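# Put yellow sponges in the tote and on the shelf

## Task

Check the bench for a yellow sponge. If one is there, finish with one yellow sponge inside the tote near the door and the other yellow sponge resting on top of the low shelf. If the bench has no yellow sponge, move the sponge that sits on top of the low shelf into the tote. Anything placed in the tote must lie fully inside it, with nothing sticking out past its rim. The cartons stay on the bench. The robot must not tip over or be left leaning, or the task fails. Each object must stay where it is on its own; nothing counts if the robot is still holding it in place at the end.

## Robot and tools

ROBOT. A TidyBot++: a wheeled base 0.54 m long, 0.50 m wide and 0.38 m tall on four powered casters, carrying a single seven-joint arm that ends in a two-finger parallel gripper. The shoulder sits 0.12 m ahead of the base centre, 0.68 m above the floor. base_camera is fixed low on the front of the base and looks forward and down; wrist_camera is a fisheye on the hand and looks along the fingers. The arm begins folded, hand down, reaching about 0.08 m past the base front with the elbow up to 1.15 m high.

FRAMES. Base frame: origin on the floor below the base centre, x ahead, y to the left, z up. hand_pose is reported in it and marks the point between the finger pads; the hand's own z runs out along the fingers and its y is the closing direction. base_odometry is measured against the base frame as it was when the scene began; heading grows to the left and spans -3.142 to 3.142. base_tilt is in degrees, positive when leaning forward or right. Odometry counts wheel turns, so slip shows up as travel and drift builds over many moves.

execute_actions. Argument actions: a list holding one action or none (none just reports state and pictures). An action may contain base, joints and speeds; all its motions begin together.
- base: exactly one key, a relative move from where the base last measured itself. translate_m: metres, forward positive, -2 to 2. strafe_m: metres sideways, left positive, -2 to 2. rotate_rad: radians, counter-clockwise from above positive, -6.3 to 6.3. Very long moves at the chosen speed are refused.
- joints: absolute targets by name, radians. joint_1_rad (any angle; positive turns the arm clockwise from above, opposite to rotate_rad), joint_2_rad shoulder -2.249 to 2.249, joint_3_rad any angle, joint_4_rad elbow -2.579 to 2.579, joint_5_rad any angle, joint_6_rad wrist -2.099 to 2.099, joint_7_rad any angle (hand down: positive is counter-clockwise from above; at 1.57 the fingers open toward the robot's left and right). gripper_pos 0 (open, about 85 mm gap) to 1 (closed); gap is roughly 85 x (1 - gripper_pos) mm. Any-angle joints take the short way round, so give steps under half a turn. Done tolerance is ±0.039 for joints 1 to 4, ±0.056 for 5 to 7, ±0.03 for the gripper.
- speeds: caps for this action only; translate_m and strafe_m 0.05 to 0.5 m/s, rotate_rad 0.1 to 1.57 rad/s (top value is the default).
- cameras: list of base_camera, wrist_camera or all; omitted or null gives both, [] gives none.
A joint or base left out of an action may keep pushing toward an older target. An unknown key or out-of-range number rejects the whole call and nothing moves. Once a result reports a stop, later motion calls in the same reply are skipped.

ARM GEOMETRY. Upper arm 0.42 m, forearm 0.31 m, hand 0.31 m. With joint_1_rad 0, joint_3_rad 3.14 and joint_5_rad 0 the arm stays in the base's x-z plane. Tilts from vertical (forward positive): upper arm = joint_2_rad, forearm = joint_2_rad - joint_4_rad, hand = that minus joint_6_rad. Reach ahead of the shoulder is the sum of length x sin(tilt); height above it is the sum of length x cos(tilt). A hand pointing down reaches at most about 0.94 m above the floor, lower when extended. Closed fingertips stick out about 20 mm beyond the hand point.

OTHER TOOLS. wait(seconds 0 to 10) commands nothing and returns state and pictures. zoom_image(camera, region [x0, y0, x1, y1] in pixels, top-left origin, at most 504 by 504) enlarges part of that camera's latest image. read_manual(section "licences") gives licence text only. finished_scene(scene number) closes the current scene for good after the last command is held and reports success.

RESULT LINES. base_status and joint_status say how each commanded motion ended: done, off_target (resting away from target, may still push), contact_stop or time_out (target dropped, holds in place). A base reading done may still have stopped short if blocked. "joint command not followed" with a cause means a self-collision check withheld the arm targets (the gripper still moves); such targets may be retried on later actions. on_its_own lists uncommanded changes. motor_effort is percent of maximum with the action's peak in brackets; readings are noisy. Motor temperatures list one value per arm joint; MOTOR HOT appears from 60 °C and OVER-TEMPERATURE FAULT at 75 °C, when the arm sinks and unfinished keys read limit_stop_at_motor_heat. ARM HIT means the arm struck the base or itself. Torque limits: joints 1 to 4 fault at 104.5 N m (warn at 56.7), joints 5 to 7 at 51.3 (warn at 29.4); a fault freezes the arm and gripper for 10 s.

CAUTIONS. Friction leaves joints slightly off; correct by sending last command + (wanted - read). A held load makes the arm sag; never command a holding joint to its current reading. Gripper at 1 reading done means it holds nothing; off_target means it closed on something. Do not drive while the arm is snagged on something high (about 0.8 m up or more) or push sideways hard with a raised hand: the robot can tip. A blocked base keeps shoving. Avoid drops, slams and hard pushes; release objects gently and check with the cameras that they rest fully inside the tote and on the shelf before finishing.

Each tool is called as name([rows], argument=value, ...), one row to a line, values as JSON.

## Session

execute_actions([
  {"joints":{"joint_2_rad":0.0,"joint_4_rad":-0.9,"joint_6_rad":-1.0}},
], cameras=["wrist_camera"])

Scene clock: 2.83 s.
Motor temperatures (°C, as the motors report them): [36 37 33 33 45 44 44]
base_odometry: x=+0.000 y=+0.000 heading=+0.000 (m, m, rad; odometry frame)
base_tilt: forward=+0.4 right=-0.4 (deg)
base_status: not commanded
joint_positions: joint_1_rad=+0.028 joint_2_rad=-0.027 joint_3_rad=+3.133 joint_4_rad=-0.921 joint_5_rad=+0.049 joint_6_rad=-0.961 joint_7_rad=+1.578 gripper_pos=+0.000
joint_status: all done
motor_effort: joint_1_rad=+1(1) joint_2_rad=-17(16) joint_3_rad=+0(0) joint_4_rad=+20(23) joint_5_rad=-1(1) joint_6_rad=+9(9) joint_7_rad=+0(0) (%)
hand_pose: x=+0.6510 y=-0.0211 z=+1.2122 quat_wxyz=(+0.032, +0.800, -0.006, +0.599) (m; base frame)
pictures: wrist_camera
camera_calibration (this result's frames):
wrist_camera: T_world_to_cam=[[-0.0301521, -0.996391, 0.0793464, -0.0985115], [-0.260355, -0.0688133, -0.963058, 1.39155], [0.965042, -0.0496964, -0.257341, -0.178018], [0, 0, 0, 1]] pos_world=[0.531122, -0.0112456, 1.30215]
Images, in order (width x height): wrist_camera 644x476.

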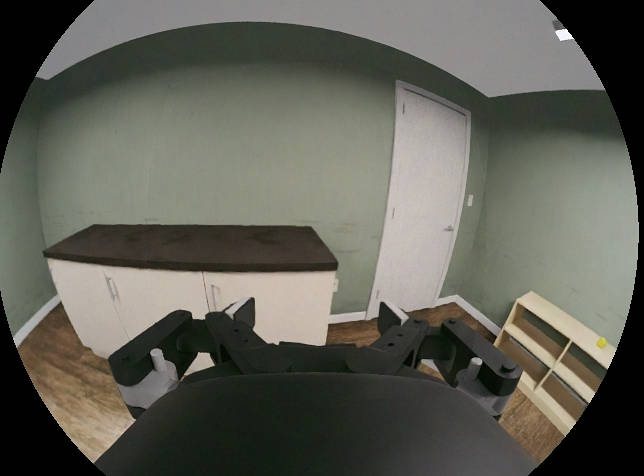

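execute_actions([
  {"base":{"rotate_rad":-3.14},"joints":{"joint_6_rad":-1.2}},
])

Scene clock: 6.27 s.
Motor temperatures (°C, as the motors report them): [36 37 33 33 45 44 44]
base_odometry: x=+0.000 y=+0.000 heading=-3.140 (m, m, rad; odometry frame)
base_tilt: forward=+0.4 right=-0.4 (deg)
base_status: done
joint_positions: joint_1_rad=+0.028 joint_2_rad=-0.001 joint_3_rad=+3.133 joint_4_rad=-0.918 joint_5_rad=+0.049 joint_6_rad=-1.183 joint_7_rad=+1.578 gripper_pos=+0.000
joint_status: all done
motor_effort: joint_1_rad=+1(3) joint_2_rad=-18(22) joint_3_rad=+0(3) joint_4_rad=+20(21) joint_5_rad=-1(0) joint_6_rad=+8(9) joint_7_rad=+0(1) (%)
hand_pose: x=+0.6359 y=-0.0225 z=+1.1370 quat_wxyz=(+0.031, +0.867, -0.009, +0.497) (m; base frame)
pictures: base_camera, wrist_camera
camera_calibration (this result's frames):
wrist_camera: T_world_to_cam=[[-0.0197861, -0.99707, 0.0738866, -0.0947567], [-0.486129, -0.0549831, -0.872156, 1.35566], [0.873663, -0.053175, -0.483617, 0.132397], [0, 0, 0, 1]] pos_world=[0.54148, -0.0129004, 1.25338]
Images, in order (width x height): base_camera 644x364, wrist_camera 644x476.

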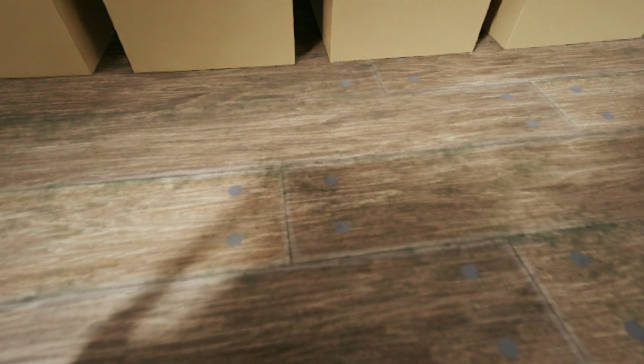

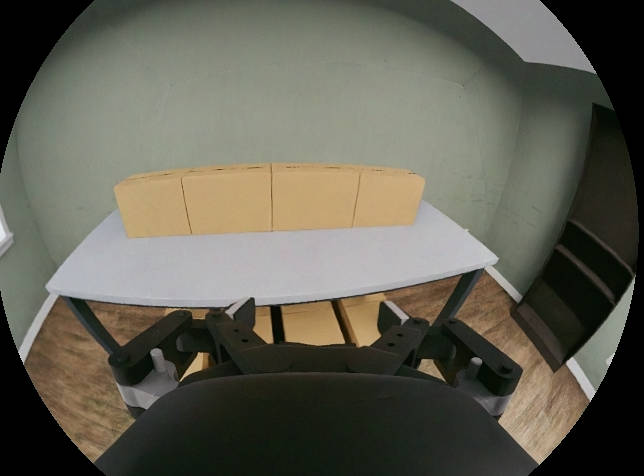

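execute_actions([
  {"base":{"rotate_rad":0.18},"joints":{"joint_2_rad":0.2,"joint_4_rad":-0.4,"joint_6_rad":-1.45}},
], cameras=[])

execute_actions([
  {"base":{"translate_m":0.5}},
])

Scene clock: 8.20 s.
Motor temperatures (°C, as the motors report them): [36 37 33 33 45 44 44]
base_odometry: x=+0.000 y=+0.000 heading=-2.960 (m, m, rad; odometry frame)
base_tilt: forward=+0.4 right=-0.4 (deg)
base_status: done
joint_positions: joint_1_rad=+0.027 joint_2_rad=+0.177 joint_3_rad=+3.130 joint_4_rad=-0.424 joint_5_rad=+0.049 joint_6_rad=-1.412 joint_7_rad=+1.578 gripper_pos=+0.000
joint_status: all done
motor_effort: joint_1_rad=+1(3) joint_2_rad=-21(21) joint_3_rad=+0(2) joint_4_rad=+16(21) joint_5_rad=-1(0) joint_6_rad=+8(8) joint_7_rad=+0(0) (%)
hand_pose: x=+0.6512 y=-0.0228 z=+1.2226 quat_wxyz=(+0.027, +0.844, -0.014, +0.535) (m; base frame)
pictures: none
No camera images: the call's "cameras" was empty. Leave "cameras" out to get every camera's image.

Scene clock: 10.57 s.
Motor temperatures (°C, as the motors report them): [36 37 33 33 45 44 44]
base_odometry: x=-0.492 y=-0.090 heading=-2.960 (m, m, rad; odometry frame)
base_tilt: forward=+0.4 right=-0.4 (deg)
base_status: done
joint_positions: joint_1_rad=+0.027 joint_2_rad=+0.200 joint_3_rad=+3.130 joint_4_rad=-0.420 joint_5_rad=+0.049 joint_6_rad=-1.415 joint_7_rad=+1.578 gripper_pos=+0.000
joint_status: not commanded
motor_effort: joint_1_rad=+1(1) joint_2_rad=-22(26) joint_3_rad=+0(1) joint_4_rad=+16(18) joint_5_rad=-1(1) joint_6_rad=+8(9) joint_7_rad=+0(0) (%)
hand_pose: x=+0.6629 y=-0.0231 z=+1.2109 quat_wxyz=(+0.027, +0.850, -0.014, +0.525) (m; base frame)
pictures: base_camera, wrist_camera
camera_calibration (this result's frames):
wrist_camera: T_world_to_cam=[[-0.0283118, -0.997616, 0.0629388, -0.081375], [-0.427996, -0.0448024, -0.902669, 1.43189], [0.903337, -0.0524938, -0.425707, 0.0547296], [0, 0, 0, 1]] pos_world=[0.561099, -0.014156, 1.32094]
Images, in order (width x height): base_camera 644x364, wrist_camera 644x476.

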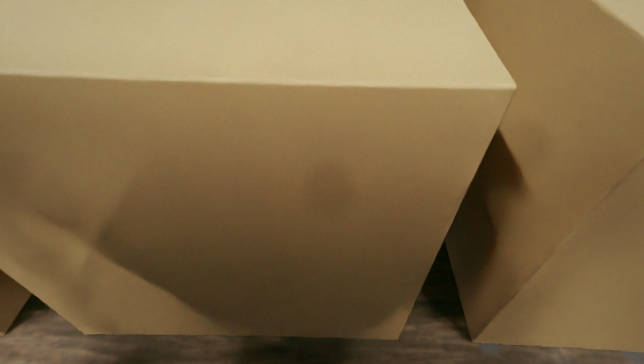

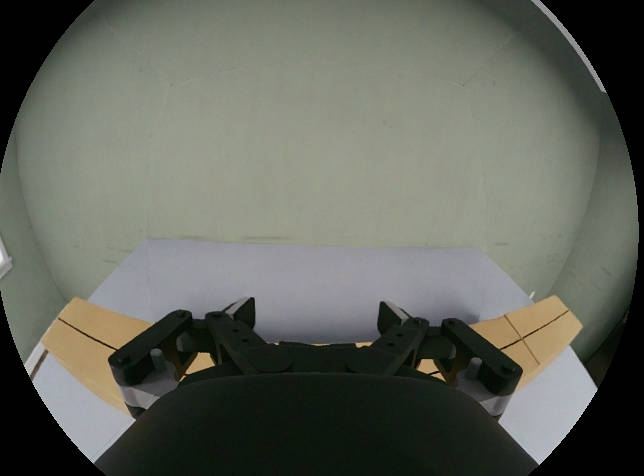

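execute_actions([
  {"base":{"strafe_m":0.62}},
], cameras=[])

execute_actions([
  {"joints":{"joint_2_rad":0.45,"joint_4_rad":-0.75,"joint_5_rad":0.9,"joint_6_rad":-0.8}},
], cameras=["wrist_camera"])

Scene clock: 13.70 s.
Motor temperatures (°C, as the motors report them): [36 37 33 33 45 44 44]
base_odometry: x=-0.381 y=-0.700 heading=-2.961 (m, m, rad; odometry frame)
base_tilt: forward=+0.4 right=-0.4 (deg)
base_status: done
joint_positions: joint_1_rad=+0.027 joint_2_rad=+0.200 joint_3_rad=+3.130 joint_4_rad=-0.420 joint_5_rad=+0.049 joint_6_rad=-1.415 joint_7_rad=+1.578 gripper_pos=+0.000
joint_status: not commanded
motor_effort: joint_1_rad=+1(2) joint_2_rad=-22(23) joint_3_rad=+0(2) joint_4_rad=+16(17) joint_5_rad=-1(0) joint_6_rad=+9(8) joint_7_rad=+0(0) (%)
hand_pose: x=+0.6629 y=-0.0231 z=+1.2109 quat_wxyz=(+0.027, +0.850, -0.014, +0.525) (m; base frame)
pictures: none
No camera images: the call's "cameras" was empty. Leave "cameras" out to get every camera's image.

Scene clock: 15.43 s.
Motor temperatures (°C, as the motors report them): [36 37 33 33 45 44 44]
base_odometry: x=-0.381 y=-0.700 heading=-2.961 (m, m, rad; odometry frame)
base_tilt: forward=+0.4 right=-0.4 (deg)
base_status: not commanded
joint_positions: joint_1_rad=+0.027 joint_2_rad=+0.457 joint_3_rad=+3.130 joint_4_rad=-0.742 joint_5_rad=+0.878 joint_6_rad=-0.835 joint_7_rad=+1.578 gripper_pos=+0.000
joint_status: all done
motor_effort: joint_1_rad=+1(2) joint_2_rad=-36(42) joint_3_rad=+1(1) joint_4_rad=+22(25) joint_5_rad=+3(3) joint_6_rad=+6(8) joint_7_rad=+0(1) (%)
hand_pose: x=+0.8428 y=-0.1903 z=+1.1109 quat_wxyz=(+0.422, +0.771, +0.072, +0.471) (m; base frame)
pictures: wrist_camera
camera_calibration (this result's frames):
wrist_camera: T_world_to_cam=[[-0.259487, -0.618517, 0.741689, -0.723826], [-0.536809, -0.546046, -0.643172, 1.11914], [0.802809, -0.565041, -0.190334, -0.433459], [0, 0, 0, 1]] pos_world=[0.760924, -0.0815209, 1.17415]
Images, in order (width x height): wrist_camera 644x476.

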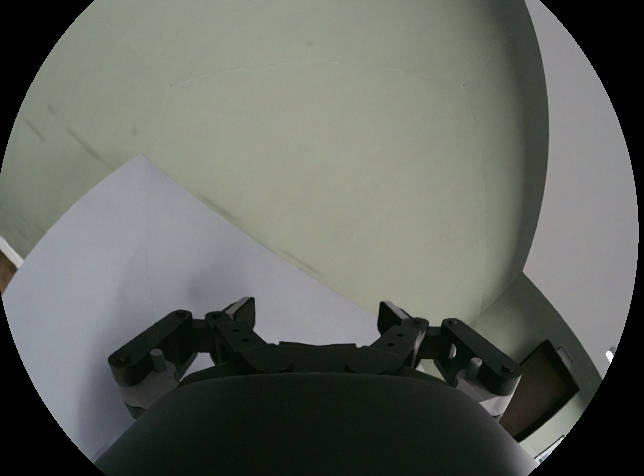

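execute_actions([
  {"joints":{"joint_7_rad":0.55,"gripper_pos":1.0}},
], cameras=["wrist_camera"])

Scene clock: 16.97 s.
Motor temperatures (°C, as the motors report them): [36 37 33 33 45 44 44]
base_odometry: x=-0.381 y=-0.700 heading=-2.961 (m, m, rad; odometry frame)
base_tilt: forward=+0.4 right=-0.4 (deg)
base_status: not commanded
joint_positions: joint_1_rad=+0.027 joint_2_rad=+0.457 joint_3_rad=+3.130 joint_4_rad=-0.742 joint_5_rad=+0.878 joint_6_rad=-0.835 joint_7_rad=+0.553 gripper_pos=+0.999
joint_status: all done
motor_effort: joint_1_rad=+1(1) joint_2_rad=-36(36) joint_3_rad=+0(1) joint_4_rad=+22(22) joint_5_rad=+4(4) joint_6_rad=+6(7) joint_7_rad=+0(1) (%)
hand_pose: x=+0.8428 y=-0.1903 z=+1.1109 quat_wxyz=(+0.136, +0.708, -0.315, +0.617) (m; base frame)
pictures: wrist_camera
camera_calibration (this result's frames):
wrist_camera: T_world_to_cam=[[-0.607165, -0.778067, -0.161128, 0.541774], [-0.0430307, 0.234685, -0.971119, 1.21586], [0.79341, -0.582696, -0.175973, -0.44485], [0, 0, 0, 1]] pos_world=[0.734214, -0.123019, 1.18976]
Images, in order (width x height): wrist_camera 644x476.

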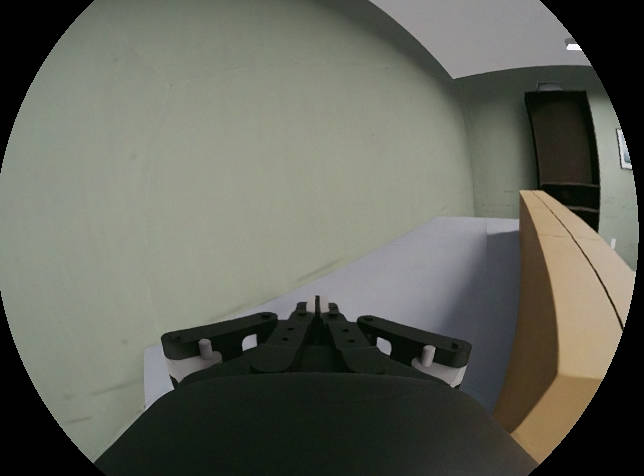

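execute_actions([
  {"joints":{"joint_7_rad":2.4}},
], cameras=["wrist_camera"])

Scene clock: 19.23 s.
Motor temperatures (°C, as the motors report them): [36 37 33 33 45 44 44]
base_odometry: x=-0.381 y=-0.700 heading=-2.961 (m, m, rad; odometry frame)
base_tilt: forward=+0.4 right=-0.4 (deg)
base_status: not commanded
joint_positions: joint_1_rad=+0.027 joint_2_rad=+0.457 joint_3_rad=+3.130 joint_4_rad=-0.742 joint_5_rad=+0.878 joint_6_rad=-0.835 joint_7_rad=+2.397 gripper_pos=+0.999
joint_status: all done
motor_effort: joint_1_rad=+1(1) joint_2_rad=-36(36) joint_3_rad=+1(1) joint_4_rad=+22(22) joint_5_rad=+3(4) joint_6_rad=+6(7) joint_7_rad=-1(1) (%)
hand_pose: x=+0.8428 y=-0.1903 z=+1.1109 quat_wxyz=(+0.574, +0.679, +0.373, +0.264) (m; base frame)
pictures: wrist_camera
camera_calibration (this result's frames):
wrist_camera: T_world_to_cam=[[0.231029, -0.0344383, 0.972337, -1.28232], [-0.55415, -0.826093, 0.102409, 0.252199], [0.799714, -0.56248, -0.209936, -0.408587], [0, 0, 0, 1]] pos_world=[0.762763, -0.0656436, 1.13524]
Images, in order (width x height): wrist_camera 644x476.

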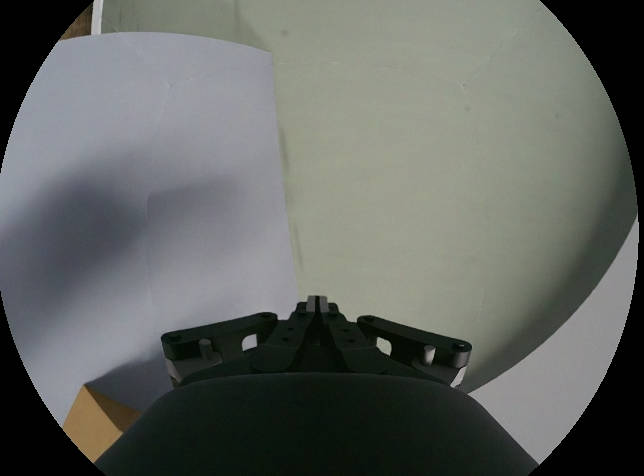

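execute_actions([
  {"base":{"translate_m":-0.3},"joints":{"joint_2_rad":0.0,"joint_4_rad":-0.9,"joint_5_rad":0.0,"joint_6_rad":-1.2,"joint_7_rad":1.57,"gripper_pos":0.0}},
], cameras=[])

execute_actions([
  {"base":{"rotate_rad":1.571}},
])

Scene clock: 21.40 s.
Motor temperatures (°C, as the motors report them): [36 37 33 33 45 44 44]
base_odometry: x=-0.085 y=-0.646 heading=-2.961 (m, m, rad; odometry frame)
base_tilt: forward=+0.4 right=-0.4 (deg)
base_status: done
joint_positions: joint_1_rad=+0.027 joint_2_rad=-0.015 joint_3_rad=+3.130 joint_4_rad=-0.876 joint_5_rad=+0.016 joint_6_rad=-1.164 joint_7_rad=+1.591 gripper_pos=+0.000
joint_status: all done
motor_effort: joint_1_rad=+1(2) joint_2_rad=-17(42) joint_3_rad=+0(1) joint_4_rad=+19(24) joint_5_rad=-1(3) joint_6_rad=+8(10) joint_7_rad=+0(1) (%)
hand_pose: x=+0.6304 y=-0.0108 z=+1.1710 quat_wxyz=(+0.017, +0.848, +0.001, +0.530) (m; base frame)
pictures: none
No camera images: the call's "cameras" was empty. Leave "cameras" out to get every camera's image.

Scene clock: 23.73 s.
Motor temperatures (°C, as the motors report them): [36 37 33 33 45 44 44]
base_odometry: x=-0.085 y=-0.646 heading=-1.390 (m, m, rad; odometry frame)
base_tilt: forward=+0.4 right=-0.4 (deg)
base_status: done
joint_positions: joint_1_rad=+0.026 joint_2_rad=-0.004 joint_3_rad=+3.128 joint_4_rad=-0.879 joint_5_rad=+0.016 joint_6_rad=-1.164 joint_7_rad=+1.591 gripper_pos=+0.000
joint_status: not commanded
motor_effort: joint_1_rad=+1(2) joint_2_rad=-18(21) joint_3_rad=+0(2) joint_4_rad=+20(21) joint_5_rad=-1(0) joint_6_rad=+9(9) joint_7_rad=+0(0) (%)
hand_pose: x=+0.6359 y=-0.0099 z=+1.1638 quat_wxyz=(+0.017, +0.852, +0.002, +0.524) (m; base frame)
pictures: base_camera, wrist_camera
camera_calibration (this result's frames):
wrist_camera: T_world_to_cam=[[0.00938023, -0.998096, 0.0609646, -0.0876416], [-0.430109, -0.0590665, -0.900843, 1.37742], [0.902728, -0.0177713, -0.429844, 0.0653092], [0, 0, 0, 1]] pos_world=[0.534306, -0.00495469, 1.27425]
Images, in order (width x height): base_camera 644x364, wrist_camera 644x476.

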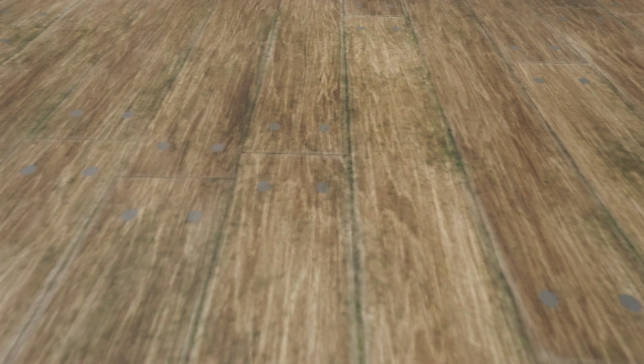

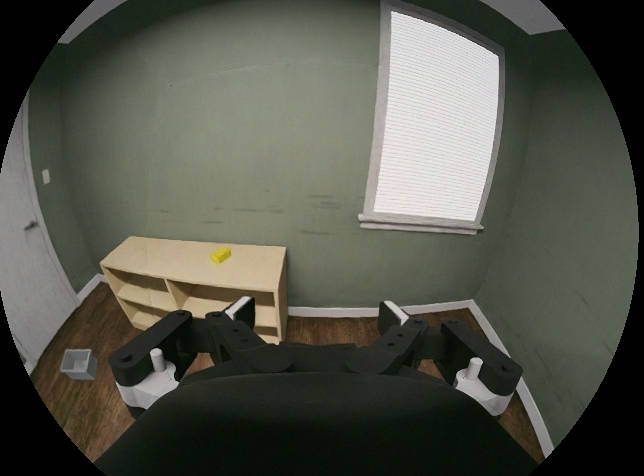

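execute_actions([
  {"base":{"strafe_m":0.5},"joints":{"joint_1_rad":0.0,"joint_2_rad":0.1,"joint_4_rad":-1.4,"joint_6_rad":-1.63}},
], cameras=[])

execute_actions([
  {"base":{"translate_m":0.95}},
])

Scene clock: 26.37 s.
Motor temperatures (°C, as the motors report them): [36 37 33 33 45 44 44]
base_odometry: x=+0.407 y=-0.555 heading=-1.389 (m, m, rad; odometry frame)
base_tilt: forward=+0.4 right=-0.4 (deg)
base_status: done
joint_positions: joint_1_rad=+0.011 joint_2_rad=+0.085 joint_3_rad=+3.128 joint_4_rad=-1.380 joint_5_rad=+0.016 joint_6_rad=-1.595 joint_7_rad=+1.591 gripper_pos=+0.000
joint_status: all done
motor_effort: joint_1_rad=+1(2) joint_2_rad=-20(23) joint_3_rad=+0(2) joint_4_rad=+19(21) joint_5_rad=-1(0) joint_6_rad=+1(9) joint_7_rad=+0(0) (%)
hand_pose: x=+0.4925 y=-0.0031 z=+0.8242 quat_wxyz=(+0.008, +0.999, +0.010, +0.041) (m; base frame)
pictures: none
No camera images: the call's "cameras" was empty. Leave "cameras" out to get every camera's image.

Scene clock: 29.63 s.
Motor temperatures (°C, as the motors report them): [36 37 33 33 45 44 44]
base_odometry: x=+0.579 y=-1.489 heading=-1.388 (m, m, rad; odometry frame)
base_tilt: forward=+0.4 right=-0.4 (deg)
base_status: done
joint_positions: joint_1_rad=+0.011 joint_2_rad=+0.090 joint_3_rad=+3.128 joint_4_rad=-1.381 joint_5_rad=+0.016 joint_6_rad=-1.597 joint_7_rad=+1.591 gripper_pos=+0.000
joint_status: not commanded
motor_effort: joint_1_rad=+1(2) joint_2_rad=-20(23) joint_3_rad=-1(1) joint_4_rad=+19(20) joint_5_rad=-1(1) joint_6_rad=+2(2) joint_7_rad=+0(0) (%)
hand_pose: x=+0.4923 y=-0.0031 z=+0.8220 quat_wxyz=(+0.008, +0.999, +0.010, +0.037) (m; base frame)
pictures: base_camera, wrist_camera
camera_calibration (this result's frames):
wrist_camera: T_world_to_cam=[[0.0583387, -0.998227, 0.0117759, -0.0424327], [-0.993519, -0.0592082, -0.0970283, 0.624848], [0.0975536, -0.00603912, -0.995212, 0.909282], [0, 0, 0, 1]] pos_world=[0.53457, 0.000129894, 0.966056]
Images, in order (width x height): base_camera 644x364, wrist_camera 644x476.

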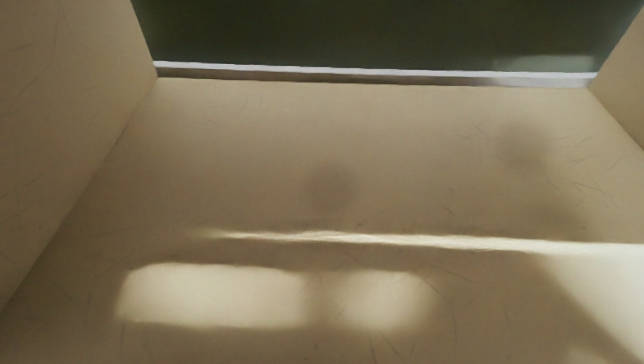

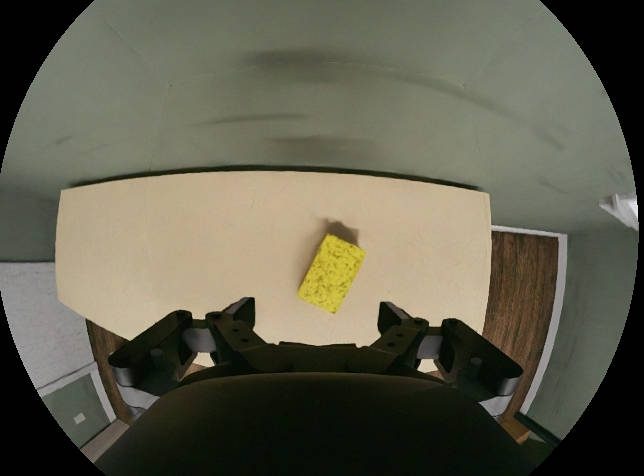

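execute_actions([
  {"joints":{"joint_1_rad":0.085,"joint_2_rad":0.21,"joint_4_rad":-1.66,"joint_6_rad":-1.27,"joint_7_rad":1.18}},
], cameras=["wrist_camera"])

Scene clock: 31.30 s.
Motor temperatures (°C, as the motors report them): [36 37 33 33 45 44 44]
base_odometry: x=+0.579 y=-1.489 heading=-1.388 (m, m, rad; odometry frame)
base_tilt: forward=+0.4 right=-0.4 (deg)
base_status: not commanded
joint_positions: joint_1_rad=+0.064 joint_2_rad=+0.199 joint_3_rad=+3.128 joint_4_rad=-1.642 joint_5_rad=+0.016 joint_6_rad=-1.305 joint_7_rad=+1.202 gripper_pos=+0.000
joint_status: all done
motor_effort: joint_1_rad=+1(1) joint_2_rad=-23(25) joint_3_rad=+0(1) joint_4_rad=+17(19) joint_5_rad=-1(1) joint_6_rad=+1(2) joint_7_rad=-1(0) (%)
hand_pose: x=+0.5029 y=-0.0233 z=+0.6992 quat_wxyz=(+0.007, +0.978, -0.207, -0.001) (m; base frame)
pictures: wrist_camera
camera_calibration (this result's frames):
wrist_camera: T_world_to_cam=[[-0.369423, -0.92924, 0.00624971, 0.15888], [-0.929041, 0.36918, -0.0242529, 0.54893], [0.0202295, -0.0147658, -0.999686, 0.827724], [0, 0, 0, 1]] pos_world=[0.551928, -0.0427943, 0.839785]
Images, in order (width x height): wrist_camera 644x476.

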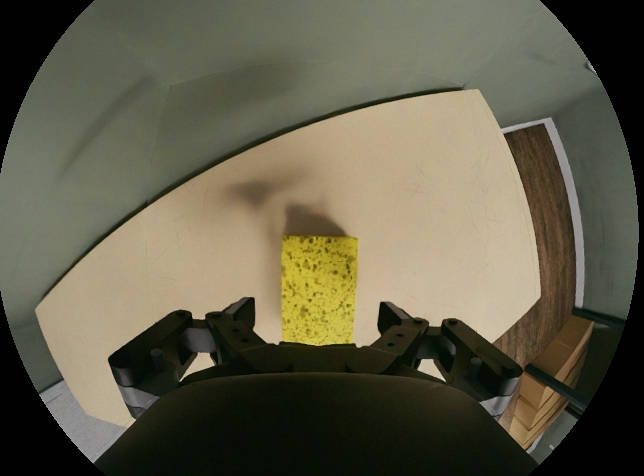

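execute_actions([
  {"joints":{"joint_2_rad":0.236,"joint_4_rad":-1.745,"joint_6_rad":-1.157}},
], cameras=[])

execute_actions([
  {"joints":{"gripper_pos":1.0}},
], cameras=["wrist_camera"])

Scene clock: 32.40 s.
Motor temperatures (°C, as the motors report them): [36 37 33 33 45 44 44]
base_odometry: x=+0.579 y=-1.489 heading=-1.388 (m, m, rad; odometry frame)
base_tilt: forward=+0.4 right=-0.4 (deg)
base_status: not commanded
joint_positions: joint_1_rad=+0.064 joint_2_rad=+0.218 joint_3_rad=+3.128 joint_4_rad=-1.726 joint_5_rad=+0.016 joint_6_rad=-1.192 joint_7_rad=+1.202 gripper_pos=+0.000
joint_status: all done
motor_effort: joint_1_rad=+1(1) joint_2_rad=-23(24) joint_3_rad=+0(0) joint_4_rad=+17(18) joint_5_rad=-1(1) joint_6_rad=+1(1) joint_7_rad=+0(0) (%)
hand_pose: x=+0.5033 y=-0.0231 z=+0.6667 quat_wxyz=(+0.006, +0.979, -0.206, +0.003) (m; base frame)
pictures: none
No camera images: the call's "cameras" was empty. Leave "cameras" out to get every camera's image.

Scene clock: 37.70 s.
Motor temperatures (°C, as the motors report them): [36 37 33 33 45 44 44]
base_odometry: x=+0.579 y=-1.489 heading=-1.388 (m, m, rad; odometry frame)
base_tilt: forward=+0.4 right=-0.4 (deg)
base_status: not commanded
joint_positions: joint_1_rad=+0.069 joint_2_rad=+0.198 joint_3_rad=+3.127 joint_4_rad=-1.712 joint_5_rad=+0.006 joint_6_rad=-1.173 joint_7_rad=+1.202 gripper_pos=+0.999
joint_status: all done
motor_effort: joint_1_rad=+1(7) joint_2_rad=-16(24) joint_3_rad=+0(6) joint_4_rad=+12(17) joint_5_rad=-1(4) joint_6_rad=+0(4) joint_7_rad=-1(0) (%)
hand_pose: x=+0.5158 y=-0.0221 z=+0.6791 quat_wxyz=(-0.003, +0.977, -0.209, +0.029) (m; base frame)
pictures: wrist_camera
camera_calibration (this result's frames):
wrist_camera: T_world_to_cam=[[-0.373361, -0.927384, -0.0236826, 0.187266], [-0.923916, 0.374022, -0.0805347, 0.595599], [0.0835444, -0.00818783, -0.99647, 0.772735], [0, 0, 0, 1]] pos_world=[0.555644, -0.0427724, 0.822409]
Images, in order (width x height): wrist_camera 644x476.

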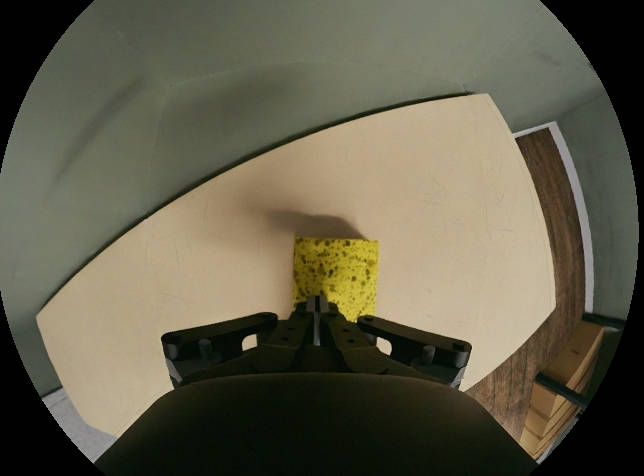

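execute_actions([
  {"joints":{"joint_1_rad":0.115,"joint_2_rad":0.19,"joint_4_rad":-1.65,"joint_6_rad":-1.3,"gripper_pos":0.0}},
], cameras=["wrist_camera"])

execute_actions([
  {"joints":{"joint_2_rad":0.262,"joint_4_rad":-1.803,"joint_6_rad":-1.075}},
], cameras=["wrist_camera"])

Scene clock: 39.07 s.
Motor temperatures (°C, as the motors report them): [36 37 33 33 45 44 44]
base_odometry: x=+0.579 y=-1.489 heading=-1.388 (m, m, rad; odometry frame)
base_tilt: forward=+0.4 right=-0.4 (deg)
base_status: not commanded
joint_positions: joint_1_rad=+0.096 joint_2_rad=+0.198 joint_3_rad=+3.127 joint_4_rad=-1.674 joint_5_rad=+0.006 joint_6_rad=-1.267 joint_7_rad=+1.202 gripper_pos=+0.000
joint_status: all done
motor_effort: joint_1_rad=+1(2) joint_2_rad=-23(24) joint_3_rad=+0(1) joint_4_rad=+17(18) joint_5_rad=-1(0) joint_6_rad=+1(2) joint_7_rad=+0(0) (%)
hand_pose: x=+0.5012 y=-0.0315 z=+0.6896 quat_wxyz=(+0.001, +0.975, -0.222, +0.001) (m; base frame)
pictures: wrist_camera
camera_calibration (this result's frames):
wrist_camera: T_world_to_cam=[[-0.398687, -0.917073, -0.00514284, 0.173636], [-0.9167, 0.398676, -0.0268069, 0.546604], [0.0266342, -0.00597314, -0.999627, 0.815107], [0, 0, 0, 1]] pos_world=[0.548588, -0.0538123, 0.830349]
Images, in order (width x height): wrist_camera 644x476.

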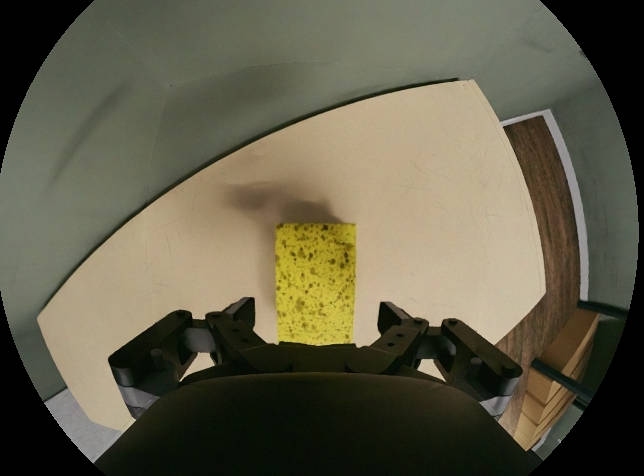

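Scene clock: 40.13 s.
Motor temperatures (°C, as the motors report them): [36 37 33 33 45 44 44]
base_odometry: x=+0.579 y=-1.489 heading=-1.388 (m, m, rad; odometry frame)
base_tilt: forward=+0.4 right=-0.4 (deg)
base_status: not commanded
joint_positions: joint_1_rad=+0.096 joint_2_rad=+0.248 joint_3_rad=+3.127 joint_4_rad=-1.785 joint_5_rad=+0.006 joint_6_rad=-1.109 joint_7_rad=+1.202 gripper_pos=+0.000
joint_status: all done
motor_effort: joint_1_rad=+1(1) joint_2_rad=-23(25) joint_3_rad=-1(1) joint_4_rad=+16(17) joint_5_rad=-1(1) joint_6_rad=+1(1) joint_7_rad=+0(1) (%)
hand_pose: x=+0.5018 y=-0.0313 z=+0.6383 quat_wxyz=(+0.001, +0.975, -0.222, +0.000) (m; base frame)
pictures: wrist_camera
camera_calibration (this result's frames):
wrist_camera: T_world_to_cam=[[-0.398033, -0.917356, -0.00526569, 0.173503], [-0.917058, 0.398041, -0.0238294, 0.543913], [0.023956, -0.00465596, -0.999702, 0.765249], [0, 0, 0, 1]] pos_world=[0.549528, -0.0537723, 0.778896]
Images, in order (width x height): wrist_camera 644x476.

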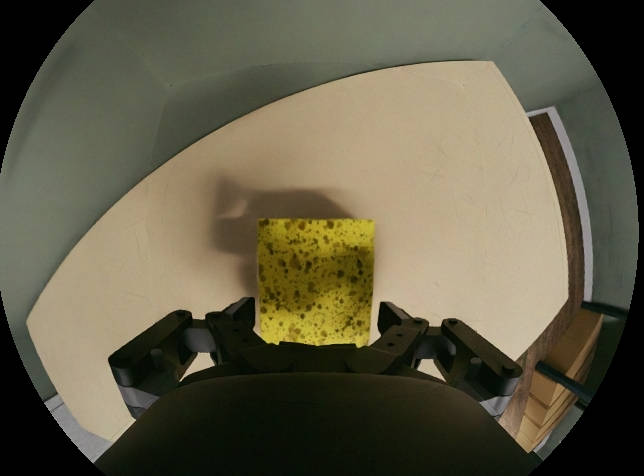

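execute_actions([
  {"joints":{"gripper_pos":1.0}},
], cameras=[])

execute_actions([
  {"joints":{"joint_2_rad":0.05,"joint_4_rad":-1.6,"joint_6_rad":-1.4,"gripper_pos":1.0}},
], cameras=[])

execute_actions([
  {"base":{"translate_m":-0.3},"joints":{"joint_1_rad":0.0}},
], cameras=[])

execute_actions([
  {"base":{"rotate_rad":1.571}},
])

Scene clock: 41.50 s.
Motor temperatures (°C, as the motors report them): [36 37 33 33 45 44 44]
base_odometry: x=+0.579 y=-1.489 heading=-1.388 (m, m, rad; odometry frame)
base_tilt: forward=+0.4 right=-0.4 (deg)
base_status: not commanded
joint_positions: joint_1_rad=+0.096 joint_2_rad=+0.243 joint_3_rad=+3.127 joint_4_rad=-1.786 joint_5_rad=+0.006 joint_6_rad=-1.109 joint_7_rad=+1.202 gripper_pos=+0.392
joint_status: gripper_pos off_target (ended at +0.392, target +1.000)
motor_effort: joint_1_rad=+1(1) joint_2_rad=-21(25) joint_3_rad=-1(1) joint_4_rad=+15(16) joint_5_rad=-1(1) joint_6_rad=+1(3) joint_7_rad=-1(0) (%)
hand_pose: x=+0.5018 y=-0.0313 z=+0.6399 quat_wxyz=(+0.001, +0.975, -0.222, +0.002) (m; base frame)
pictures: none
No camera images: the call's "cameras" was empty. Leave "cameras" out to get every camera's image.

Scene clock: 42.73 s.
Motor temperatures (°C, as the motors report them): [36 37 33 33 45 44 44]
base_odometry: x=+0.579 y=-1.489 heading=-1.388 (m, m, rad; odometry frame)
base_tilt: forward=+0.4 right=-0.4 (deg)
base_status: not commanded
joint_positions: joint_1_rad=+0.096 joint_2_rad=+0.053 joint_3_rad=+3.127 joint_4_rad=-1.616 joint_5_rad=+0.006 joint_6_rad=-1.367 joint_7_rad=+1.202 gripper_pos=+0.392
joint_status: gripper_pos off_target (ended at +0.392, target +1.000); the others done
motor_effort: joint_1_rad=+1(1) joint_2_rad=-20(28) joint_3_rad=+0(0) joint_4_rad=+19(20) joint_5_rad=-2(1) joint_6_rad=+2(2) joint_7_rad=+0(0) (%)
hand_pose: x=+0.4855 y=-0.0302 z=+0.7614 quat_wxyz=(-0.005, +0.974, -0.222, +0.052) (m; base frame)
pictures: none
No camera images: the call's "cameras" was empty. Leave "cameras" out to get every camera's image.

Scene clock: 44.73 s.
Motor temperatures (°C, as the motors report them): [36 37 33 33 45 44 44]
base_odometry: x=+0.525 y=-1.194 heading=-1.389 (m, m, rad; odometry frame)
base_tilt: forward=+0.4 right=-0.4 (deg)
base_status: done
joint_positions: joint_1_rad=+0.015 joint_2_rad=+0.049 joint_3_rad=+3.127 joint_4_rad=-1.616 joint_5_rad=+0.006 joint_6_rad=-1.368 joint_7_rad=+1.202 gripper_pos=+0.392
joint_status: all done
motor_effort: joint_1_rad=+1(2) joint_2_rad=-19(22) joint_3_rad=-1(1) joint_4_rad=+19(20) joint_5_rad=-1(0) joint_6_rad=+1(2) joint_7_rad=+0(0) (%)
hand_pose: x=+0.4860 y=-0.0007 z=+0.7631 quat_wxyz=(-0.007, +0.982, -0.183, +0.054) (m; base frame)
pictures: none
No camera images: the call's "cameras" was empty. Leave "cameras" out to get every camera's image.

Scene clock: 47.07 s.
Motor temperatures (°C, as the motors report them): [36 37 33 33 45 44 44]
base_odometry: x=+0.525 y=-1.194 heading=+0.182 (m, m, rad; odometry frame)
base_tilt: forward=+0.4 right=-0.4 (deg)
base_status: done
joint_positions: joint_1_rad=+0.006 joint_2_rad=+0.049 joint_3_rad=+3.128 joint_4_rad=-1.616 joint_5_rad=+0.006 joint_6_rad=-1.368 joint_7_rad=+1.202 gripper_pos=+0.392
joint_status: not commanded
motor_effort: joint_1_rad=+1(1) joint_2_rad=-19(21) joint_3_rad=+0(3) joint_4_rad=+19(19) joint_5_rad=-1(2) joint_6_rad=+2(2) joint_7_rad=+0(0) (%)
hand_pose: x=+0.4860 y=+0.0022 z=+0.7631 quat_wxyz=(-0.008, +0.982, -0.179, +0.054) (m; base frame)
pictures: base_camera, wrist_camera
camera_calibration (this result's frames):
wrist_camera: T_world_to_cam=[[-0.314805, -0.948428, -0.0371871, 0.182534], [-0.939785, 0.31695, -0.127858, 0.609759], [0.13305, -0.0053025, -0.991095, 0.830884], [0, 0, 0, 1]] pos_world=[0.519955, -0.0157373, 0.908235]
Images, in order (width x height): base_camera 644x364, wrist_camera 644x476.

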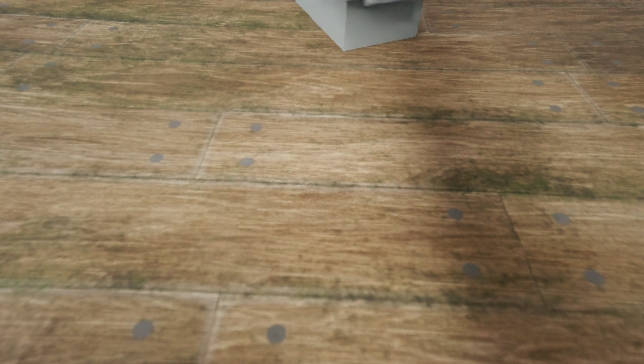

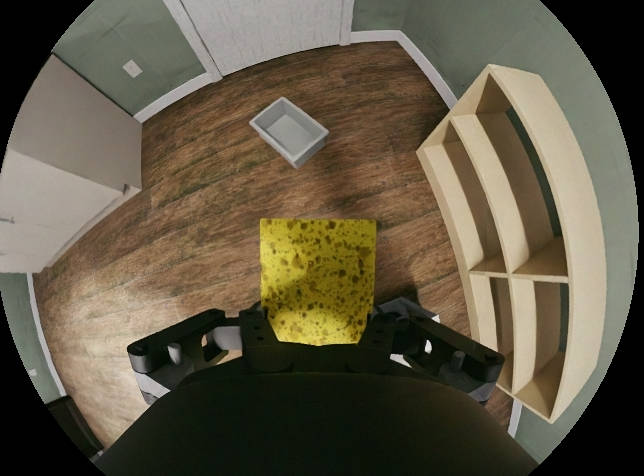

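execute_actions([
  {"base":{"translate_m":0.49},"joints":{"joint_1_rad":0.14,"joint_2_rad":1.2,"joint_4_rad":-1.65,"joint_6_rad":-0.27,"joint_7_rad":0.55,"gripper_pos":1.0}},
])

Scene clock: 49.97 s.
Motor temperatures (°C, as the motors report them): [36 37 33 33 45 44 44]
base_odometry: x=+1.007 y=-1.105 heading=+0.182 (m, m, rad; odometry frame)
base_tilt: forward=+0.4 right=-0.4 (deg)
base_status: done
joint_positions: joint_1_rad=+0.118 joint_2_rad=+1.184 joint_3_rad=+3.128 joint_4_rad=-1.627 joint_5_rad=+0.006 joint_6_rad=-0.306 joint_7_rad=+0.574 gripper_pos=+0.392
joint_status: gripper_pos off_target (ended at +0.392, target +1.000); the others done
motor_effort: joint_1_rad=+1(2) joint_2_rad=-39(42) joint_3_rad=-1(1) joint_4_rad=+6(20) joint_5_rad=-1(1) joint_6_rad=+1(2) joint_7_rad=+0(0) (%)
hand_pose: x=+0.6156 y=-0.0496 z=+0.2321 quat_wxyz=(-0.010, +0.852, -0.524, +0.009) (m; base frame)
pictures: base_camera, wrist_camera
camera_calibration (this result's frames):
wrist_camera: T_world_to_cam=[[-0.874427, -0.484032, -0.0330376, 0.521115], [-0.483246, 0.874998, -0.029169, 0.40377], [0.0430266, -0.00954087, -0.999028, 0.344208], [0, 0, 0, 1]] pos_world=[0.635987, -0.0977783, 0.372868]
Images, in order (width x height): base_camera 644x364, wrist_camera 644x476.

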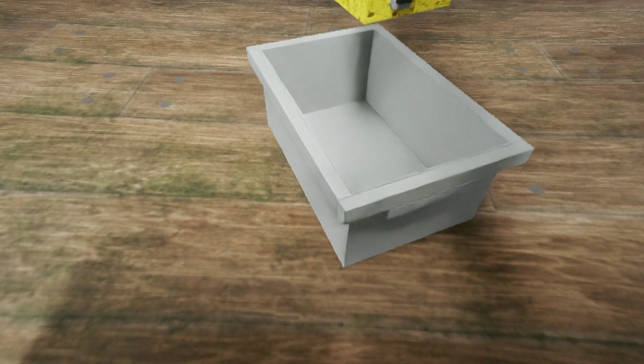

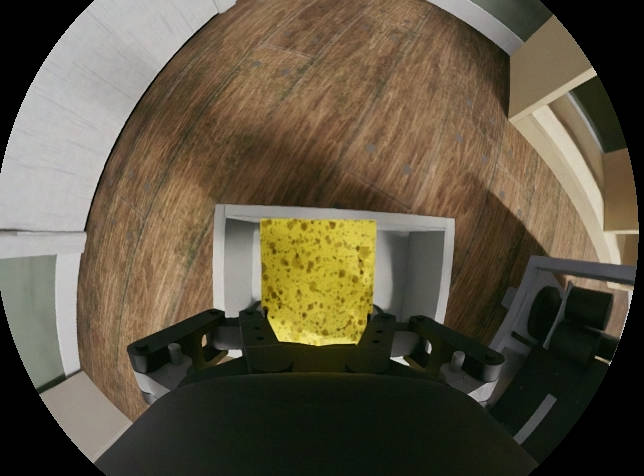

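execute_actions([
  {"joints":{"joint_1_rad":0.06,"joint_2_rad":1.615,"joint_4_rad":-1.375,"joint_6_rad":-0.125,"gripper_pos":1.0}},
])

Scene clock: 51.90 s.
Motor temperatures (°C, as the motors report them): [36 37 33 33 45 44 44]
base_odometry: x=+1.007 y=-1.105 heading=+0.182 (m, m, rad; odometry frame)
base_tilt: forward=+0.4 right=-0.4 (deg)
base_status: not commanded
joint_positions: joint_1_rad=+0.080 joint_2_rad=+1.607 joint_3_rad=+3.128 joint_4_rad=-1.400 joint_5_rad=+0.006 joint_6_rad=-0.163 joint_7_rad=+0.574 gripper_pos=+0.392
joint_status: gripper_pos off_target (ended at +0.392, target +1.000); the others done
motor_effort: joint_1_rad=+1(0) joint_2_rad=-39(41) joint_3_rad=-1(1) joint_4_rad=+2(6) joint_5_rad=-1(2) joint_6_rad=+0(0) joint_7_rad=+0(0) (%)
hand_pose: x=+0.5721 y=-0.0267 z=+0.0441 quat_wxyz=(+0.001, +0.860, -0.510, -0.016) (m; base frame)
pictures: base_camera, wrist_camera
camera_calibration (this result's frames):
wrist_camera: T_world_to_cam=[[-0.858595, -0.512579, 0.00881839, 0.476229], [-0.512575, 0.858637, 0.0028425, 0.372138], [-0.00902881, -0.00207953, -0.999957, 0.188475], [0, 0, 0, 1]] pos_world=[0.601339, -0.0750345, 0.18321]
Images, in order (width x height): base_camera 644x364, wrist_camera 644x476.

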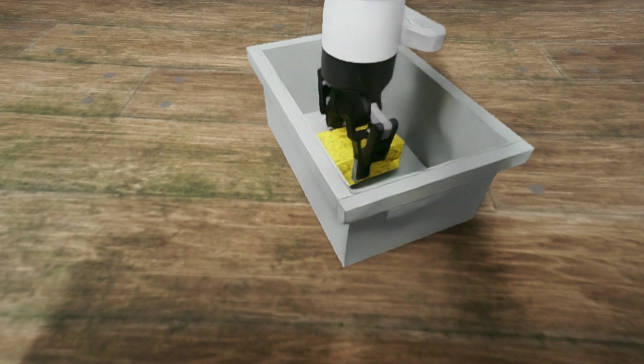

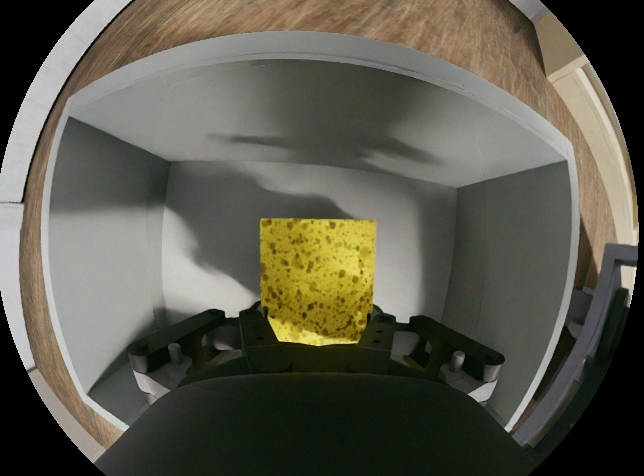

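execute_actions([
  {"joints":{"gripper_pos":0.15}},
], cameras=[])

execute_actions([
  {"joints":{"joint_2_rad":1.2,"joint_4_rad":-1.68,"joint_6_rad":-0.29}},
], cameras=["base_camera"])

Scene clock: 53.00 s.
Motor temperatures (°C, as the motors report them): [36 37 33 33 45 44 44]
base_odometry: x=+1.007 y=-1.105 heading=+0.182 (m, m, rad; odometry frame)
base_tilt: forward=+0.4 right=-0.4 (deg)
base_status: not commanded
joint_positions: joint_1_rad=+0.080 joint_2_rad=+1.607 joint_3_rad=+3.128 joint_4_rad=-1.400 joint_5_rad=+0.006 joint_6_rad=-0.163 joint_7_rad=+0.574 gripper_pos=+0.150
joint_status: all done
motor_effort: joint_1_rad=+1(1) joint_2_rad=-39(39) joint_3_rad=-2(2) joint_4_rad=+2(3) joint_5_rad=-1(1) joint_6_rad=+0(0) joint_7_rad=-1(0) (%)
hand_pose: x=+0.5721 y=-0.0267 z=+0.0441 quat_wxyz=(+0.001, +0.860, -0.510, -0.016) (m; base frame)
pictures: none
No camera images: the call's "cameras" was empty. Leave "cameras" out to get every camera's image.

Scene clock: 54.63 s.
Motor temperatures (°C, as the motors report them): [36 37 33 33 45 44 44]
base_odometry: x=+1.007 y=-1.105 heading=+0.182 (m, m, rad; odometry frame)
base_tilt: forward=+0.4 right=-0.4 (deg)
base_status: not commanded
joint_positions: joint_1_rad=+0.080 joint_2_rad=+1.213 joint_3_rad=+3.128 joint_4_rad=-1.657 joint_5_rad=+0.006 joint_6_rad=-0.253 joint_7_rad=+0.574 gripper_pos=+0.150
joint_status: all done
motor_effort: joint_1_rad=+1(1) joint_2_rad=-39(42) joint_3_rad=-1(1) joint_4_rad=+5(6) joint_5_rad=-1(2) joint_6_rad=+1(2) joint_7_rad=+0(0) (%)
hand_pose: x=+0.6024 y=-0.0295 z=+0.2155 quat_wxyz=(-0.009, +0.861, -0.508, +0.006) (m; base frame)
pictures: base_camera
Images, in order (width x height): base_camera 644x364.

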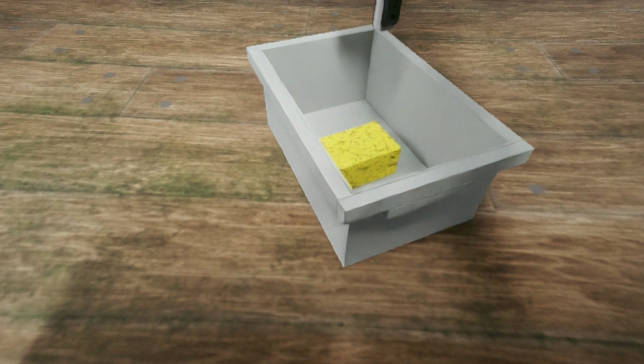

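finished_scene(scene=2)

The scene is finished: the task was done.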